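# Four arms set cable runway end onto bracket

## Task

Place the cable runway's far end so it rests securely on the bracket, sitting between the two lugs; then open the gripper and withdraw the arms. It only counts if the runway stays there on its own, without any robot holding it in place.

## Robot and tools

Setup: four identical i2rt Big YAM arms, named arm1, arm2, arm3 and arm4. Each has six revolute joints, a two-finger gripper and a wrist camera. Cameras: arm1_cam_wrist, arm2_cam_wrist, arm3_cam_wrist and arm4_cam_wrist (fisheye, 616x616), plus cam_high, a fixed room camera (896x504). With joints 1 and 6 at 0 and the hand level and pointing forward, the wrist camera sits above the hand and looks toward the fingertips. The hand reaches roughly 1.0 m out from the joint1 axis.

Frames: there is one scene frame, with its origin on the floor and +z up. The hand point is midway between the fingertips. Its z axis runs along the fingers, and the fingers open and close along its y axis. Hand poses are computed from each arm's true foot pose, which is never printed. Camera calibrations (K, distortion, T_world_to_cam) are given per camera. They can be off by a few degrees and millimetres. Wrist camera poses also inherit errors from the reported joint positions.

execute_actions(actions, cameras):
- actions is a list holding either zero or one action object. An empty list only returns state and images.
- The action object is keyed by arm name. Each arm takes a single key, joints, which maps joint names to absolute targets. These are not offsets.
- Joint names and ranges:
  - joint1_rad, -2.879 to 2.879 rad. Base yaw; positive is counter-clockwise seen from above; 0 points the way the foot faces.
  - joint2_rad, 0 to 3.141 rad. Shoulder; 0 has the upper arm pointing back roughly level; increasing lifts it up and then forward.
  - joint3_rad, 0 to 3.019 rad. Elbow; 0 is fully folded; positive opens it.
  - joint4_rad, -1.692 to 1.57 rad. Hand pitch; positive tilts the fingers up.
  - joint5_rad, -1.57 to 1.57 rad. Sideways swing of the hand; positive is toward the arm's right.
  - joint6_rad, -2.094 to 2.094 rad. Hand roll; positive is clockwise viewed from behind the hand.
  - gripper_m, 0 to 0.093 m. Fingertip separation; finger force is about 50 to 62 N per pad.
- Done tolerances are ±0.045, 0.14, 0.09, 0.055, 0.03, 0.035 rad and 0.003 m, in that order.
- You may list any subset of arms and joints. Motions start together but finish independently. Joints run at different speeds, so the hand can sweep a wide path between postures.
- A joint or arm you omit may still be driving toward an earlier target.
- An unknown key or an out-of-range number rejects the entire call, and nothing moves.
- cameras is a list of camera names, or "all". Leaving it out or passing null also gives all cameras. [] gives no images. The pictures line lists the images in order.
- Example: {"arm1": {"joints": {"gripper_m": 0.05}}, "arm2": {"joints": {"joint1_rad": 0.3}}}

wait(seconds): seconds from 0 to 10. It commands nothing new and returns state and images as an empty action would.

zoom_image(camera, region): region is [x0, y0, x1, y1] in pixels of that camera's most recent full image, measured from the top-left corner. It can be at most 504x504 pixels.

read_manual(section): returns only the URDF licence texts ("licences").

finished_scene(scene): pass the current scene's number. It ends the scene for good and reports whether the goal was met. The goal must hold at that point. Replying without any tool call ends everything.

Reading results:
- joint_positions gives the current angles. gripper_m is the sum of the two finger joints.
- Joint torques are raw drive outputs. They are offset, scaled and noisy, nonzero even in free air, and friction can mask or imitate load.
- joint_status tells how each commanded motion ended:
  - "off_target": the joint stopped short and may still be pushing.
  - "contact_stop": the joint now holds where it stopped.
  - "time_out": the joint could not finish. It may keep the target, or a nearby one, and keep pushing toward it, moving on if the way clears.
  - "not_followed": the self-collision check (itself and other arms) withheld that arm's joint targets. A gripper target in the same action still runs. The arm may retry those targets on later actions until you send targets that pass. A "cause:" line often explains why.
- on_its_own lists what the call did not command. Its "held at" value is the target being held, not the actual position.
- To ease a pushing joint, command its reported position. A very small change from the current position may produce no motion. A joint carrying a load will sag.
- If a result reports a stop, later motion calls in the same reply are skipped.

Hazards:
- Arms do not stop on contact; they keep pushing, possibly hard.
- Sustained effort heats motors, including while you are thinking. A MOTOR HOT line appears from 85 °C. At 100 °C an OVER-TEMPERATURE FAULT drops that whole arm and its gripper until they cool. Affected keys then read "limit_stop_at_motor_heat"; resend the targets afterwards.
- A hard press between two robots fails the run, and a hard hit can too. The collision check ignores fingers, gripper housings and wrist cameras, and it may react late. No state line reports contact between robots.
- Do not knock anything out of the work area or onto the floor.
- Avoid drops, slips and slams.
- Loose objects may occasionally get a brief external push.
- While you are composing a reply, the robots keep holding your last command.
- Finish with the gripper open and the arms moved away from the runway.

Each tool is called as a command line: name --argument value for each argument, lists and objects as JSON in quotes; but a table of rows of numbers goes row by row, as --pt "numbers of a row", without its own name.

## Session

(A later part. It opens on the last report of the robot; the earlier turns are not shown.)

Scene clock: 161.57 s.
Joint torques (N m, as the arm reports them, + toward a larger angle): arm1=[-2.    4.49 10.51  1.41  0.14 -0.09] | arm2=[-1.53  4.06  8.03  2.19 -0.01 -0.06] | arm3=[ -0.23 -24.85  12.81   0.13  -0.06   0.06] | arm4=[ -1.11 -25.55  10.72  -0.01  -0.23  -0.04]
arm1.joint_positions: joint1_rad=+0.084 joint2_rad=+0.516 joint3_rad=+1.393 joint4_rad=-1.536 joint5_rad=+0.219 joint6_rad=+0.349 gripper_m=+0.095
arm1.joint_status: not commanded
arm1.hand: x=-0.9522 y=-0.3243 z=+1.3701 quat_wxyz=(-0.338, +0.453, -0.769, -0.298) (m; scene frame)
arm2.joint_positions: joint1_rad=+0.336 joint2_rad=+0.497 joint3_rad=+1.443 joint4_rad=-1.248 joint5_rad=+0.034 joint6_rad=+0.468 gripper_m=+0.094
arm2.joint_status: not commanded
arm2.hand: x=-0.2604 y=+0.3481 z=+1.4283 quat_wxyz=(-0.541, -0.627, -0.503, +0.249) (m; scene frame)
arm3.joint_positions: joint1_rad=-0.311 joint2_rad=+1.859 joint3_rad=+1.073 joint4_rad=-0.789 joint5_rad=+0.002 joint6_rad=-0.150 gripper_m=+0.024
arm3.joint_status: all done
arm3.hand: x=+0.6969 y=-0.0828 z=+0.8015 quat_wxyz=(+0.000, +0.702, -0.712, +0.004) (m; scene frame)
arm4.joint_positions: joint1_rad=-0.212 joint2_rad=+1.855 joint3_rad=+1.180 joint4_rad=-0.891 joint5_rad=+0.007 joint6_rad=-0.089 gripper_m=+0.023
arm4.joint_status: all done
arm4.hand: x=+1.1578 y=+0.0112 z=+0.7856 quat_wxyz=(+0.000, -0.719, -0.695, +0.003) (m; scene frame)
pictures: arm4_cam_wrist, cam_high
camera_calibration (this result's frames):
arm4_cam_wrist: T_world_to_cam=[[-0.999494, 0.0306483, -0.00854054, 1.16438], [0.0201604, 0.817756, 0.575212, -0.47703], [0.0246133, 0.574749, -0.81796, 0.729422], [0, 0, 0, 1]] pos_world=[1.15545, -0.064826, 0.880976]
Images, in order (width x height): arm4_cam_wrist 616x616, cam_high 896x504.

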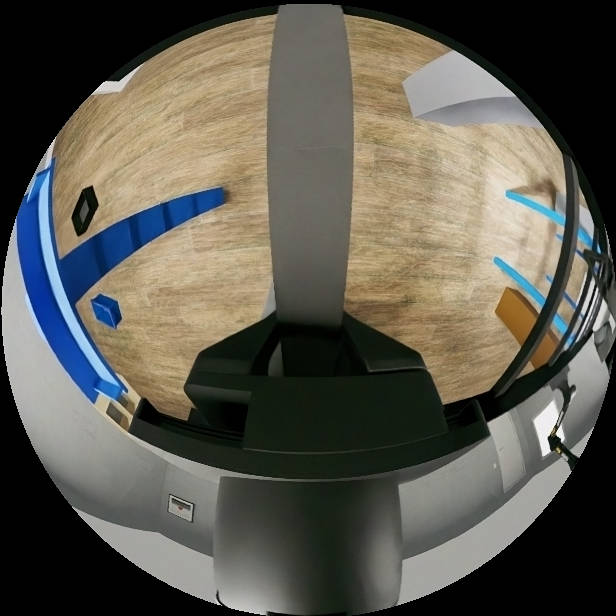

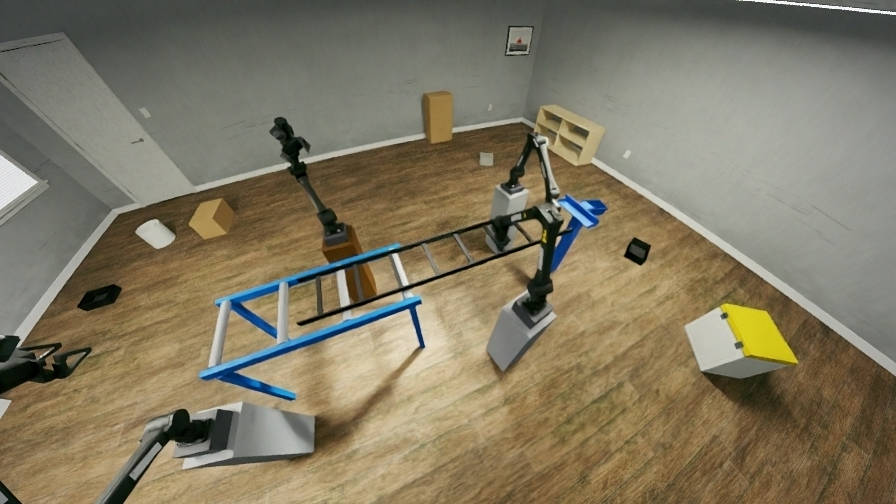

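execute_actions --actions '[{"arm3":{"joints":{"joint1_rad":-0.559,"joint2_rad":1.797,"joint3_rad":1.276,"joint4_rad":-0.878,"joint6_rad":-0.398}},"arm4":{"joints":{"joint1_rad":0.038,"joint2_rad":1.70,"joint3_rad":1.28,"joint4_rad":-0.96,"joint6_rad":0.16}}}]' --cameras '["arm4_cam_wrist","cam_high"]'

zoom_image --camera "arm4_cam_wrist" --region '[0, 40, 250, 440]'

Scene clock: 173.00 s.
Joint torques (N m, as the arm reports them, + toward a larger angle): arm1=[-2.12  4.52 10.48  1.39  0.16 -0.07] | arm2=[-1.56  4.11  8.04  2.19 -0.01 -0.06] | arm3=[  0.28 -25.77  15.24   0.39  -0.61   0.12] | arm4=[ -1.23 -25.37  12.55   0.39   0.43  -0.16]
arm1.joint_positions: joint1_rad=+0.084 joint2_rad=+0.516 joint3_rad=+1.393 joint4_rad=-1.536 joint5_rad=+0.219 joint6_rad=+0.349 gripper_m=+0.095
arm1.joint_status: not commanded
arm1.hand: x=-0.9522 y=-0.3243 z=+1.3701 quat_wxyz=(-0.338, +0.453, -0.769, -0.298) (m; scene frame)
arm2.joint_positions: joint1_rad=+0.336 joint2_rad=+0.497 joint3_rad=+1.443 joint4_rad=-1.248 joint5_rad=+0.034 joint6_rad=+0.468 gripper_m=+0.094
arm2.joint_status: not commanded
arm2.hand: x=-0.2604 y=+0.3481 z=+1.4283 quat_wxyz=(-0.541, -0.627, -0.503, +0.249) (m; scene frame)
arm3.joint_positions: joint1_rad=-0.567 joint2_rad=+1.878 joint3_rad=+1.197 joint4_rad=-0.881 joint5_rad=+0.014 joint6_rad=-0.405 gripper_m=+0.024
arm3.joint_status: all done
arm3.hand: x=+0.8268 y=-0.0850 z=+0.8283 quat_wxyz=(-0.008, +0.702, -0.713, +0.007) (m; scene frame)
arm4.joint_positions: joint1_rad=+0.048 joint2_rad=+1.798 joint3_rad=+1.205 joint4_rad=-0.958 joint5_rad=-0.010 joint6_rad=+0.169 gripper_m=+0.023
arm4.joint_status: all done
arm4.hand: x=+1.2884 y=+0.0099 z=+0.8203 quat_wxyz=(-0.012, -0.718, -0.695, +0.001) (m; scene frame)
pictures: arm4_cam_wrist, cam_high
camera_calibration (this result's frames):
arm4_cam_wrist: T_world_to_cam=[[-0.99917, 0.0287076, -0.0289053, 1.31161], [0.00739279, 0.825518, 0.564327, -0.473223], [0.0400623, 0.563645, -0.825045, 0.741331], [0, 0, 0, 1]] pos_world=[1.28432, -0.064846, 0.916596]
Images, in order (width x height): arm4_cam_wrist 616x616, cam_high 896x504.

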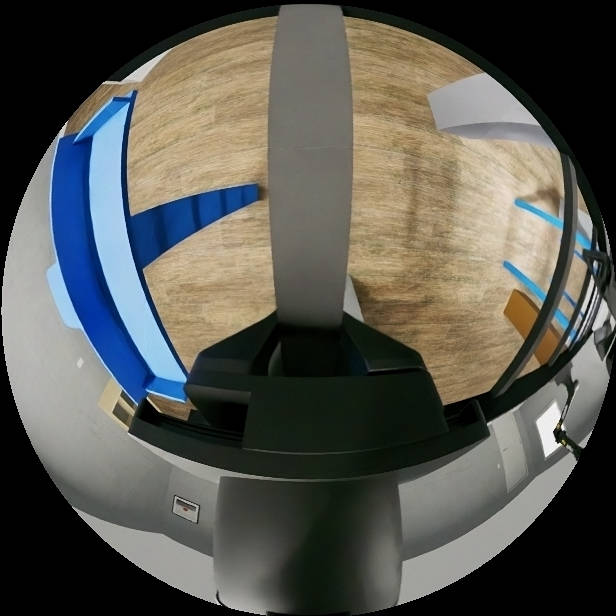

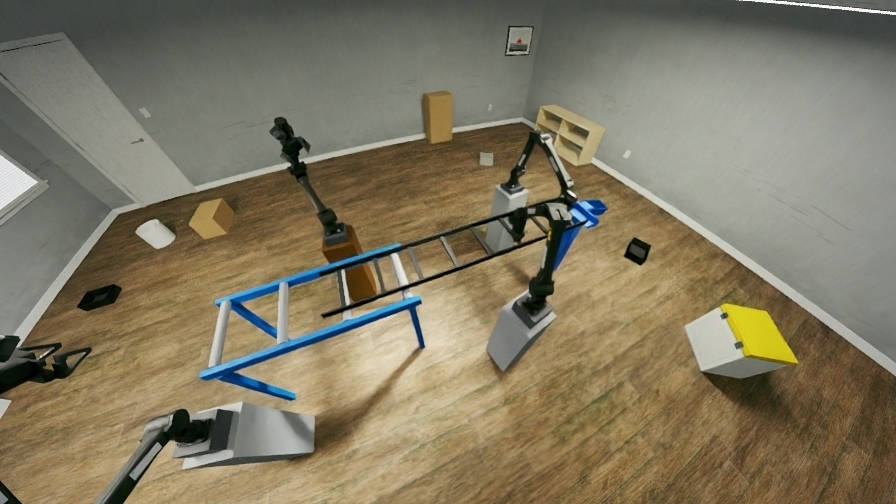

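Region (0, 40, 250, 440) of arm4_cam_wrist's 616x616 image, scaled by 1.260, with more detail than that image has; it fills the left 315 columns of this view, and the rest is white.

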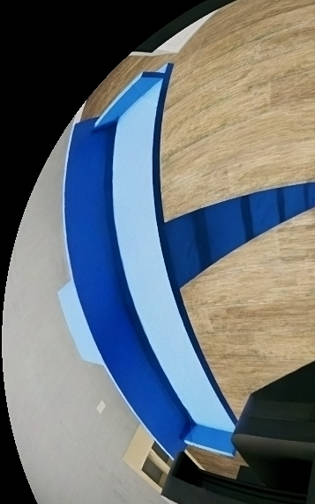

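execute_actions --actions '[{"arm3":{"joints":{"joint1_rad":-0.73,"joint2_rad":1.924,"joint3_rad":1.447,"joint4_rad":-0.936,"joint6_rad":-0.572}},"arm4":{"joints":{"joint1_rad":0.24,"joint2_rad":1.815,"joint3_rad":1.354,"joint4_rad":-0.961,"joint6_rad":0.362}}}]' --cameras '["arm4_cam_wrist","cam_high"]'

zoom_image --camera "cam_high" --region '[530, 175, 630, 250]'

Scene clock: 198.33 s.
Joint torques (N m, as the arm reports them, + toward a larger angle): arm1=[-2.25  4.47 10.5   1.41  0.16 -0.07] | arm2=[-1.51  4.13  8.02  2.21 -0.01 -0.06] | arm3=[  0.6  -29.85  15.53   0.12  -0.33   0.12] | arm4=[ -1.8  -26.58  12.09   0.05   0.08  -0.15]
arm1.joint_positions: joint1_rad=+0.084 joint2_rad=+0.516 joint3_rad=+1.393 joint4_rad=-1.536 joint5_rad=+0.219 joint6_rad=+0.349 gripper_m=+0.095
arm1.joint_status: not commanded
arm1.hand: x=-0.9522 y=-0.3243 z=+1.3701 quat_wxyz=(-0.338, +0.453, -0.769, -0.298) (m; scene frame)
arm2.joint_positions: joint1_rad=+0.336 joint2_rad=+0.497 joint3_rad=+1.443 joint4_rad=-1.248 joint5_rad=+0.034 joint6_rad=+0.468 gripper_m=+0.094
arm2.joint_status: not commanded
arm2.hand: x=-0.2604 y=+0.3481 z=+1.4283 quat_wxyz=(-0.541, -0.627, -0.503, +0.249) (m; scene frame)
arm3.joint_positions: joint1_rad=-0.742 joint2_rad=+2.016 joint3_rad=+1.367 joint4_rad=-0.929 joint5_rad=+0.008 joint6_rad=-0.581 gripper_m=+0.024
arm3.joint_status: all done
arm3.hand: x=+0.9292 y=-0.0869 z=+0.8103 quat_wxyz=(+0.002, +0.702, -0.712, +0.007) (m; scene frame)
arm4.joint_positions: joint1_rad=+0.249 joint2_rad=+1.909 joint3_rad=+1.282 joint4_rad=-0.953 joint5_rad=+0.000 joint6_rad=+0.371 gripper_m=+0.023
arm4.joint_status: all done
arm4.hand: x=+1.3912 y=+0.0108 z=+0.7911 quat_wxyz=(+0.003, -0.719, -0.695, -0.003) (m; scene frame)
pictures: arm4_cam_wrist, cam_high
camera_calibration (this result's frames):
arm4_cam_wrist: T_world_to_cam=[[-0.99948, 0.0296223, -0.0127743, 1.40114], [0.0165039, 0.80978, 0.586502, -0.488286], [0.0277179, 0.585986, -0.809847, 0.717564], [0, 0, 0, 1]] pos_world=[1.38858, -0.0665831, 0.885397]
Images, in order (width x height): arm4_cam_wrist 616x616, cam_high 896x504.

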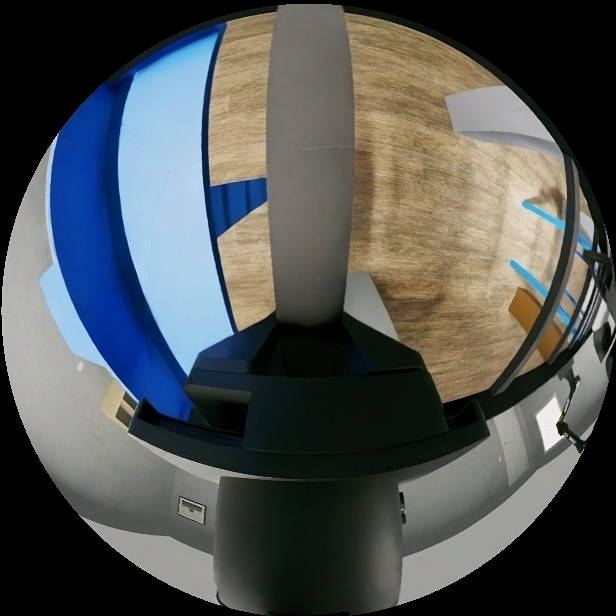

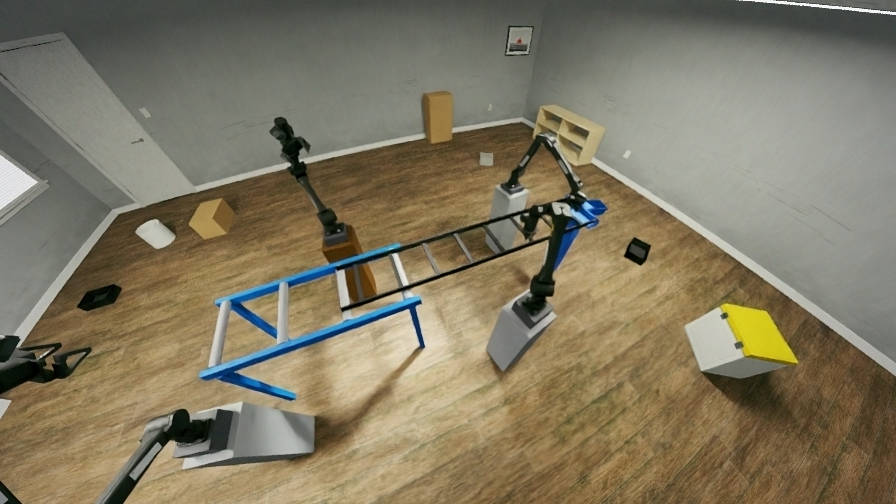

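Region (530, 175, 630, 250) of cam_high's 896x504 image, scaled by 5.040, with more detail than that image has; it fills the top 378 rows of this view, and the rest is white.

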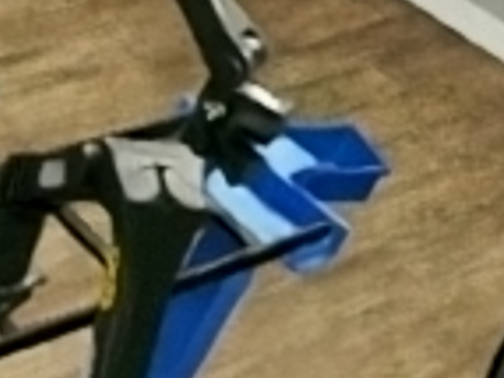

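execute_actions --actions '[{"arm3":{"joints":{"joint1_rad":-0.75,"joint2_rad":1.99,"joint3_rad":1.42}},"arm4":{"joints":{"joint1_rad":0.265,"joint2_rad":1.885,"joint3_rad":1.335}}}]' --cameras '["arm4_cam_wrist"]'

execute_actions --actions '[{"arm3":{"joints":{"joint2_rad":2.03,"joint3_rad":1.395}},"arm4":{"joints":{"joint2_rad":1.93,"joint3_rad":1.31}}}]' --cameras '["arm4_cam_wrist","cam_high"]'

zoom_image --camera "cam_high" --region '[530, 175, 630, 250]'

Scene clock: 206.70 s.
Joint torques (N m, as the arm reports them, + toward a larger angle): arm1=[-2.33  4.59 10.47  1.38  0.15 -0.07] | arm2=[-1.59  4.06  8.03  2.22 -0.01 -0.06] | arm3=[ -0.93 -25.56  12.96  -0.22  -0.03   0.12] | arm4=[ -0.04 -23.64  10.58  -0.29  -0.27  -0.15]
arm1.joint_positions: joint1_rad=+0.084 joint2_rad=+0.516 joint3_rad=+1.393 joint4_rad=-1.536 joint5_rad=+0.219 joint6_rad=+0.349 gripper_m=+0.095
arm1.joint_status: not commanded
arm1.hand: x=-0.9522 y=-0.3243 z=+1.3701 quat_wxyz=(-0.338, +0.453, -0.769, -0.298) (m; scene frame)
arm2.joint_positions: joint1_rad=+0.336 joint2_rad=+0.497 joint3_rad=+1.443 joint4_rad=-1.248 joint5_rad=+0.034 joint6_rad=+0.468 gripper_m=+0.094
arm2.joint_status: not commanded
arm2.hand: x=-0.2604 y=+0.3481 z=+1.4283 quat_wxyz=(-0.541, -0.627, -0.503, +0.249) (m; scene frame)
arm3.joint_positions: joint1_rad=-0.742 joint2_rad=+2.040 joint3_rad=+1.366 joint4_rad=-0.922 joint5_rad=+0.001 joint6_rad=-0.581 gripper_m=+0.024
arm3.joint_status: all done
arm3.hand: x=+0.9268 y=-0.0884 z=+0.7975 quat_wxyz=(+0.011, +0.702, -0.712, +0.005) (m; scene frame)
arm4.joint_positions: joint1_rad=+0.249 joint2_rad=+1.944 joint3_rad=+1.282 joint4_rad=-0.942 joint5_rad=+0.009 joint6_rad=+0.371 gripper_m=+0.023
arm4.joint_status: all done
arm4.hand: x=+1.3892 y=+0.0125 z=+0.7735 quat_wxyz=(+0.016, -0.718, -0.695, -0.004) (m; scene frame)
pictures: arm4_cam_wrist
camera_calibration (this result's frames):
arm4_cam_wrist: T_world_to_cam=[[-0.999568, 0.0290498, 0.00439459, 1.38572], [0.0258417, 0.798123, 0.60194, -0.504064], [0.0139788, 0.601794, -0.798529, 0.712469], [0, 0, 0, 1]] pos_world=[1.38819, -0.0667093, 0.866254]
Images, in order (width x height): arm4_cam_wrist 616x616.

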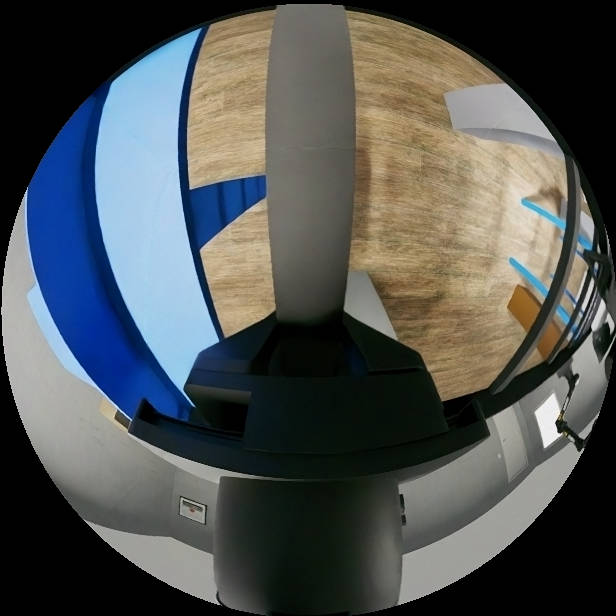

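Scene clock: 207.23 s.
Joint torques (N m, as the arm reports them, + toward a larger angle): arm1=[-2.2   4.38 10.5   1.38  0.15 -0.07] | arm2=[-1.52  4.06  8.03  2.19 -0.01 -0.06] | arm3=[ -0.95 -22.05  10.67  -0.23  -0.03   0.12] | arm4=[ -0.06 -19.92   8.81  -0.24  -0.26  -0.14]
arm1.joint_positions: joint1_rad=+0.084 joint2_rad=+0.516 joint3_rad=+1.393 joint4_rad=-1.536 joint5_rad=+0.219 joint6_rad=+0.349 gripper_m=+0.095
arm1.joint_status: not commanded
arm1.hand: x=-0.9522 y=-0.3243 z=+1.3701 quat_wxyz=(-0.338, +0.453, -0.769, -0.298) (m; scene frame)
arm2.joint_positions: joint1_rad=+0.336 joint2_rad=+0.497 joint3_rad=+1.443 joint4_rad=-1.248 joint5_rad=+0.034 joint6_rad=+0.468 gripper_m=+0.094
arm2.joint_status: not commanded
arm2.hand: x=-0.2604 y=+0.3481 z=+1.4283 quat_wxyz=(-0.541, -0.627, -0.503, +0.249) (m; scene frame)
arm3.joint_positions: joint1_rad=-0.742 joint2_rad=+2.042 joint3_rad=+1.366 joint4_rad=-0.922 joint5_rad=+0.001 joint6_rad=-0.581 gripper_m=+0.024
arm3.joint_status: all done
arm3.hand: x=+0.9267 y=-0.0886 z=+0.7967 quat_wxyz=(+0.012, +0.702, -0.712, +0.005) (m; scene frame)
arm4.joint_positions: joint1_rad=+0.249 joint2_rad=+1.945 joint3_rad=+1.282 joint4_rad=-0.942 joint5_rad=+0.009 joint6_rad=+0.371 gripper_m=+0.023
arm4.joint_status: all done
arm4.hand: x=+1.3892 y=+0.0127 z=+0.7729 quat_wxyz=(+0.016, -0.718, -0.695, -0.004) (m; scene frame)
pictures: arm4_cam_wrist, cam_high
camera_calibration (this result's frames):
arm4_cam_wrist: T_world_to_cam=[[-0.999567, 0.0290407, 0.0048052, 1.38534], [0.026067, 0.797472, 0.602792, -0.504817], [0.0136735, 0.602656, -0.797884, 0.711833], [0, 0, 0, 1]] pos_world=[1.38817, -0.0666441, 0.865603]
Images, in order (width x height): arm4_cam_wrist 616x616, cam_high 896x504.

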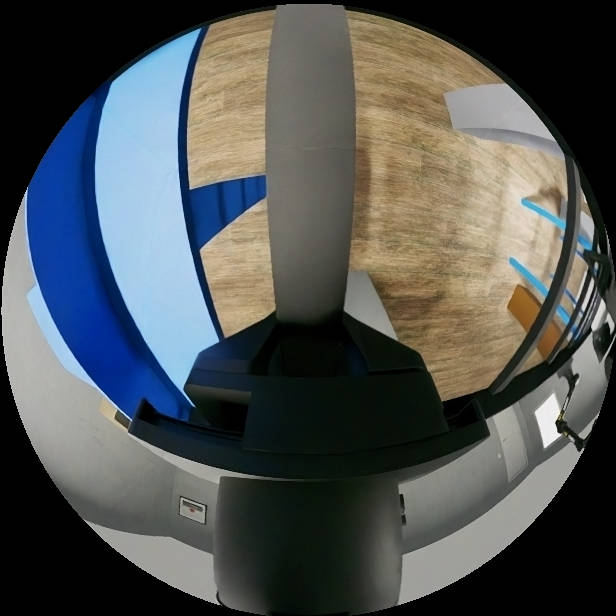

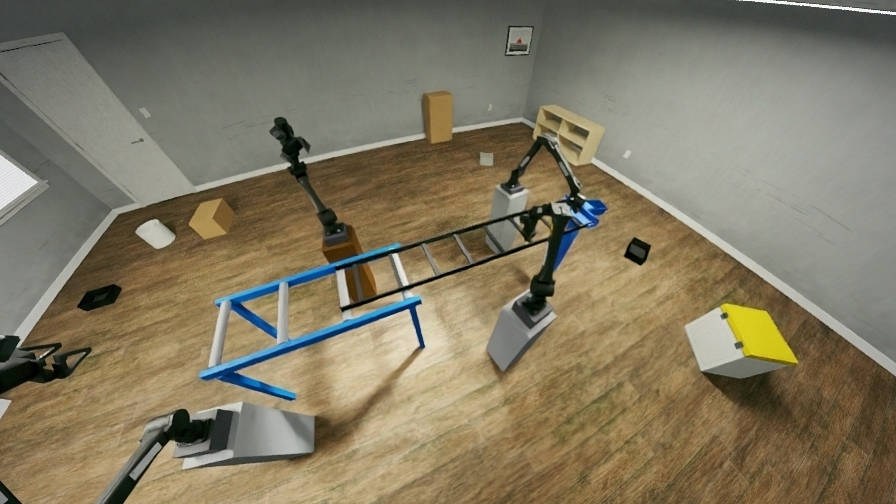

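Region (530, 175, 630, 250) of cam_high's 896x504 image, scaled by 5.040, with more detail than that image has; it fills the top 378 rows of this view, and the rest is white.

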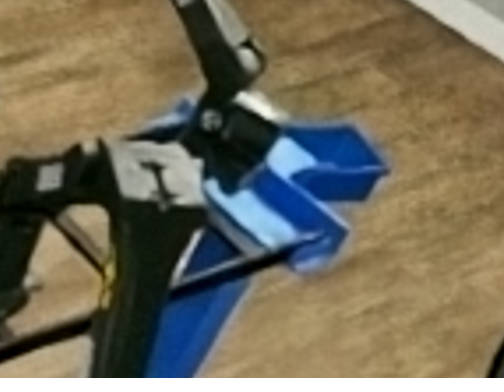

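execute_actions --actions '[{"arm3":{"joints":{"gripper_m":0.093,"joint1_rad":-0.742}},"arm4":{"joints":{"gripper_m":0.06,"joint1_rad":0.249}}}]' --cameras '[]'

execute_actions --actions '[{"arm3":{"joints":{"joint2_rad":1.1}},"arm4":{"joints":{"joint2_rad":1.1}}}]' --cameras '["arm3_cam_wrist","arm4_cam_wrist","cam_high"]'

Scene clock: 215.33 s.
Joint torques (N m, as the arm reports them, + toward a larger angle): arm1=[-2.11  4.59 10.49  1.38  0.16 -0.07] | arm2=[-1.53  4.11  8.03  2.2  -0.01 -0.06] | arm3=[ -0.9  -21.84  10.73  -0.23  -0.03   0.13] | arm4=[ -1.27 -19.31   8.82  -0.03   0.    -0.16]
arm1.joint_positions: joint1_rad=+0.084 joint2_rad=+0.516 joint3_rad=+1.393 joint4_rad=-1.536 joint5_rad=+0.219 joint6_rad=+0.349 gripper_m=+0.095
arm1.joint_status: not commanded
arm1.hand: x=-0.9522 y=-0.3243 z=+1.3701 quat_wxyz=(-0.338, +0.453, -0.769, -0.298) (m; scene frame)
arm2.joint_positions: joint1_rad=+0.336 joint2_rad=+0.497 joint3_rad=+1.443 joint4_rad=-1.248 joint5_rad=+0.034 joint6_rad=+0.468 gripper_m=+0.094
arm2.joint_status: not commanded
arm2.hand: x=-0.2604 y=+0.3481 z=+1.4283 quat_wxyz=(-0.541, -0.627, -0.503, +0.249) (m; scene frame)
arm3.joint_positions: joint1_rad=-0.742 joint2_rad=+2.038 joint3_rad=+1.368 joint4_rad=-0.924 joint5_rad=+0.001 joint6_rad=-0.581 gripper_m=+0.093
arm3.joint_status: all done
arm3.hand: x=+0.9274 y=-0.0876 z=+0.7991 quat_wxyz=(+0.010, +0.702, -0.712, +0.005) (m; scene frame)
arm4.joint_positions: joint1_rad=+0.249 joint2_rad=+1.938 joint3_rad=+1.282 joint4_rad=-0.950 joint5_rad=+0.002 joint6_rad=+0.371 gripper_m=+0.060
arm4.joint_status: all done
arm4.hand: x=+1.3901 y=+0.0138 z=+0.7767 quat_wxyz=(+0.015, -0.718, -0.695, -0.008) (m; scene frame)
pictures: none
No camera images: the call's "cameras" was empty. Leave "cameras" out to get every camera's image.

Scene clock: 216.97 s.
Joint torques (N m, as the arm reports them, + toward a larger angle): arm1=[-1.97  4.58 10.43  1.36  0.15 -0.07] | arm2=[-1.53  4.12  8.04  2.19 -0.01 -0.06] | arm3=[-0.3  -6.06 12.95  1.1  -0.01  0.16] | arm4=[-1.17 -6.99 10.84  1.25 -0.01 -0.19]
arm1.joint_positions: joint1_rad=+0.084 joint2_rad=+0.516 joint3_rad=+1.393 joint4_rad=-1.536 joint5_rad=+0.219 joint6_rad=+0.349 gripper_m=+0.095
arm1.joint_status: not commanded
arm1.hand: x=-0.9522 y=-0.3243 z=+1.3701 quat_wxyz=(-0.338, +0.453, -0.769, -0.298) (m; scene frame)
arm2.joint_positions: joint1_rad=+0.336 joint2_rad=+0.497 joint3_rad=+1.443 joint4_rad=-1.248 joint5_rad=+0.034 joint6_rad=+0.468 gripper_m=+0.094
arm2.joint_status: not commanded
arm2.hand: x=-0.2604 y=+0.3481 z=+1.4283 quat_wxyz=(-0.541, -0.627, -0.503, +0.249) (m; scene frame)
arm3.joint_positions: joint1_rad=-0.742 joint2_rad=+1.079 joint3_rad=+1.384 joint4_rad=-0.924 joint5_rad=+0.001 joint6_rad=-0.581 gripper_m=+0.093
arm3.joint_status: all done
arm3.hand: x=+0.8805 y=-0.1527 z=+1.3124 quat_wxyz=(-0.451, +0.624, -0.632, -0.088) (m; scene frame)
arm4.joint_positions: joint1_rad=+0.249 joint2_rad=+1.096 joint3_rad=+1.291 joint4_rad=-0.952 joint5_rad=+0.002 joint6_rad=+0.371 gripper_m=+0.060
arm4.joint_status: all done
arm4.hand: x=+1.3711 y=+0.0631 z=+1.1995 quat_wxyz=(-0.361, -0.660, -0.638, +0.165) (m; scene frame)
pictures: arm3_cam_wrist, arm4_cam_wrist, cam_high
camera_calibration (this result's frames):
arm3_cam_wrist: T_world_to_cam=[[0.866994, -0.203584, 0.454835, -1.38946], [-0.112857, -0.969242, -0.218708, 0.241845], [0.48537, 0.138288, -0.863303, 0.846939], [0, 0, 0, 1]] pos_world=[0.820867, -0.165586, 1.41603]
arm4_cam_wrist: T_world_to_cam=[[-0.958571, -0.0844683, -0.272041, 1.64683], [-0.0418825, 0.986437, -0.158708, 0.192903], [0.281758, -0.140739, -0.949108, 0.882794], [0, 0, 0, 1]] pos_world=[1.33795, 0.0730629, 1.31649]
Images, in order (width x height): arm3_cam_wrist 616x616, arm4_cam_wrist 616x616, cam_high 896x504.

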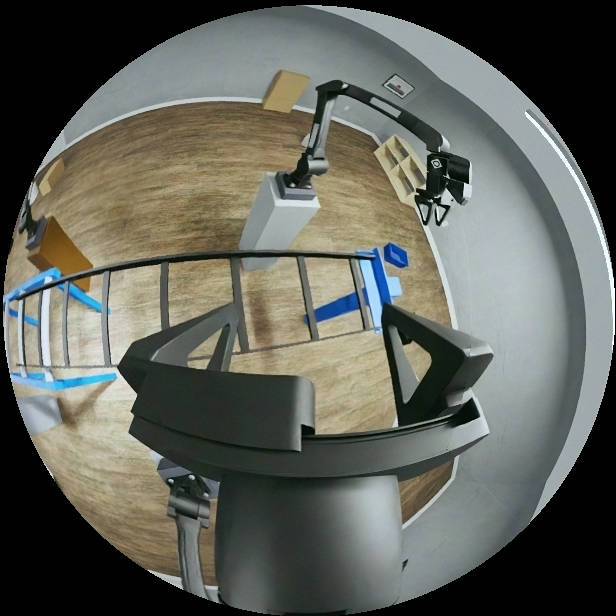

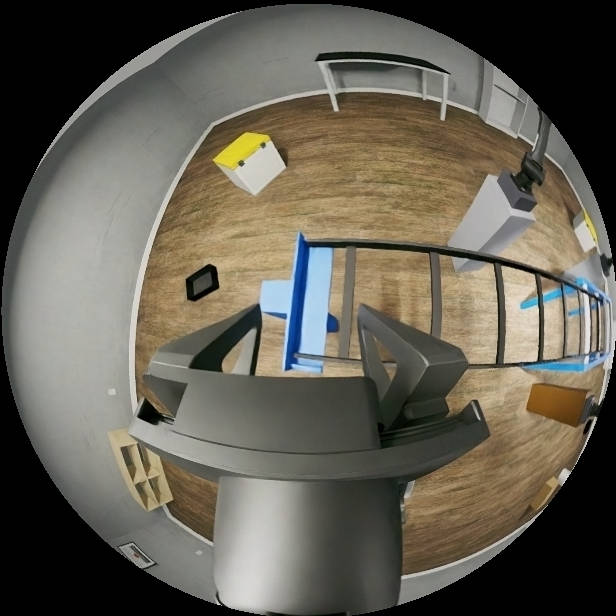

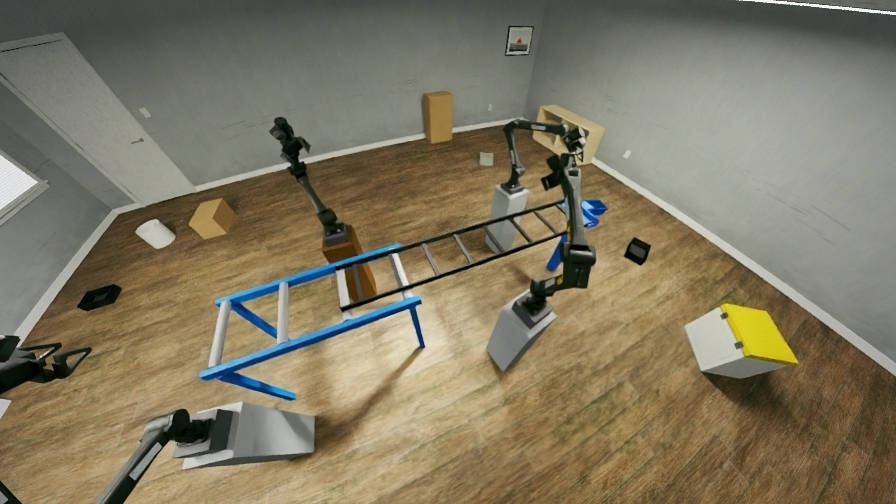

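zoom_image --camera "arm3_cam_wrist" --region '[330, 240, 410, 345]'

zoom_image --camera "arm4_cam_wrist" --region '[260, 225, 380, 380]'

Region (330, 240, 410, 345) of arm3_cam_wrist's 616x616 image, scaled by 4.800, with more detail than that image has; it fills the left 384 columns of this view, and the rest is white.

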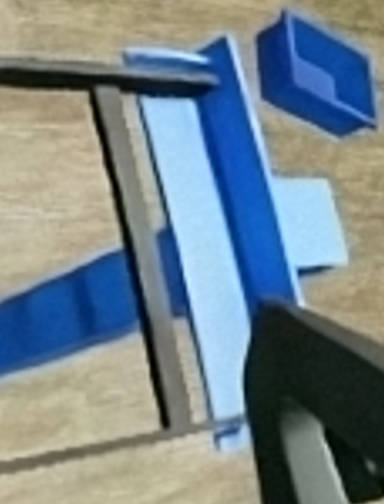

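Region (260, 225, 380, 380) of arm4_cam_wrist's 616x616 image, scaled by 3.252, with more detail than that image has; it fills the left 390 columns of this view, and the rest is white.

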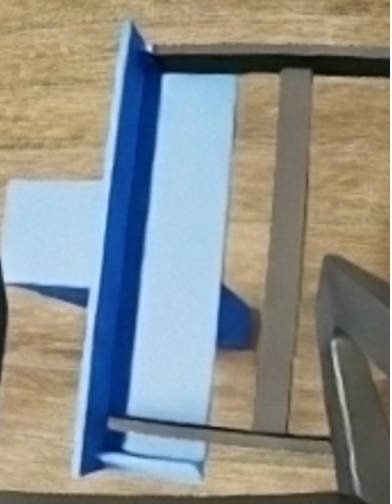

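Seated between the lugs, up to the back wall.

finished_scene --scene 2

The scene is finished: the task was done.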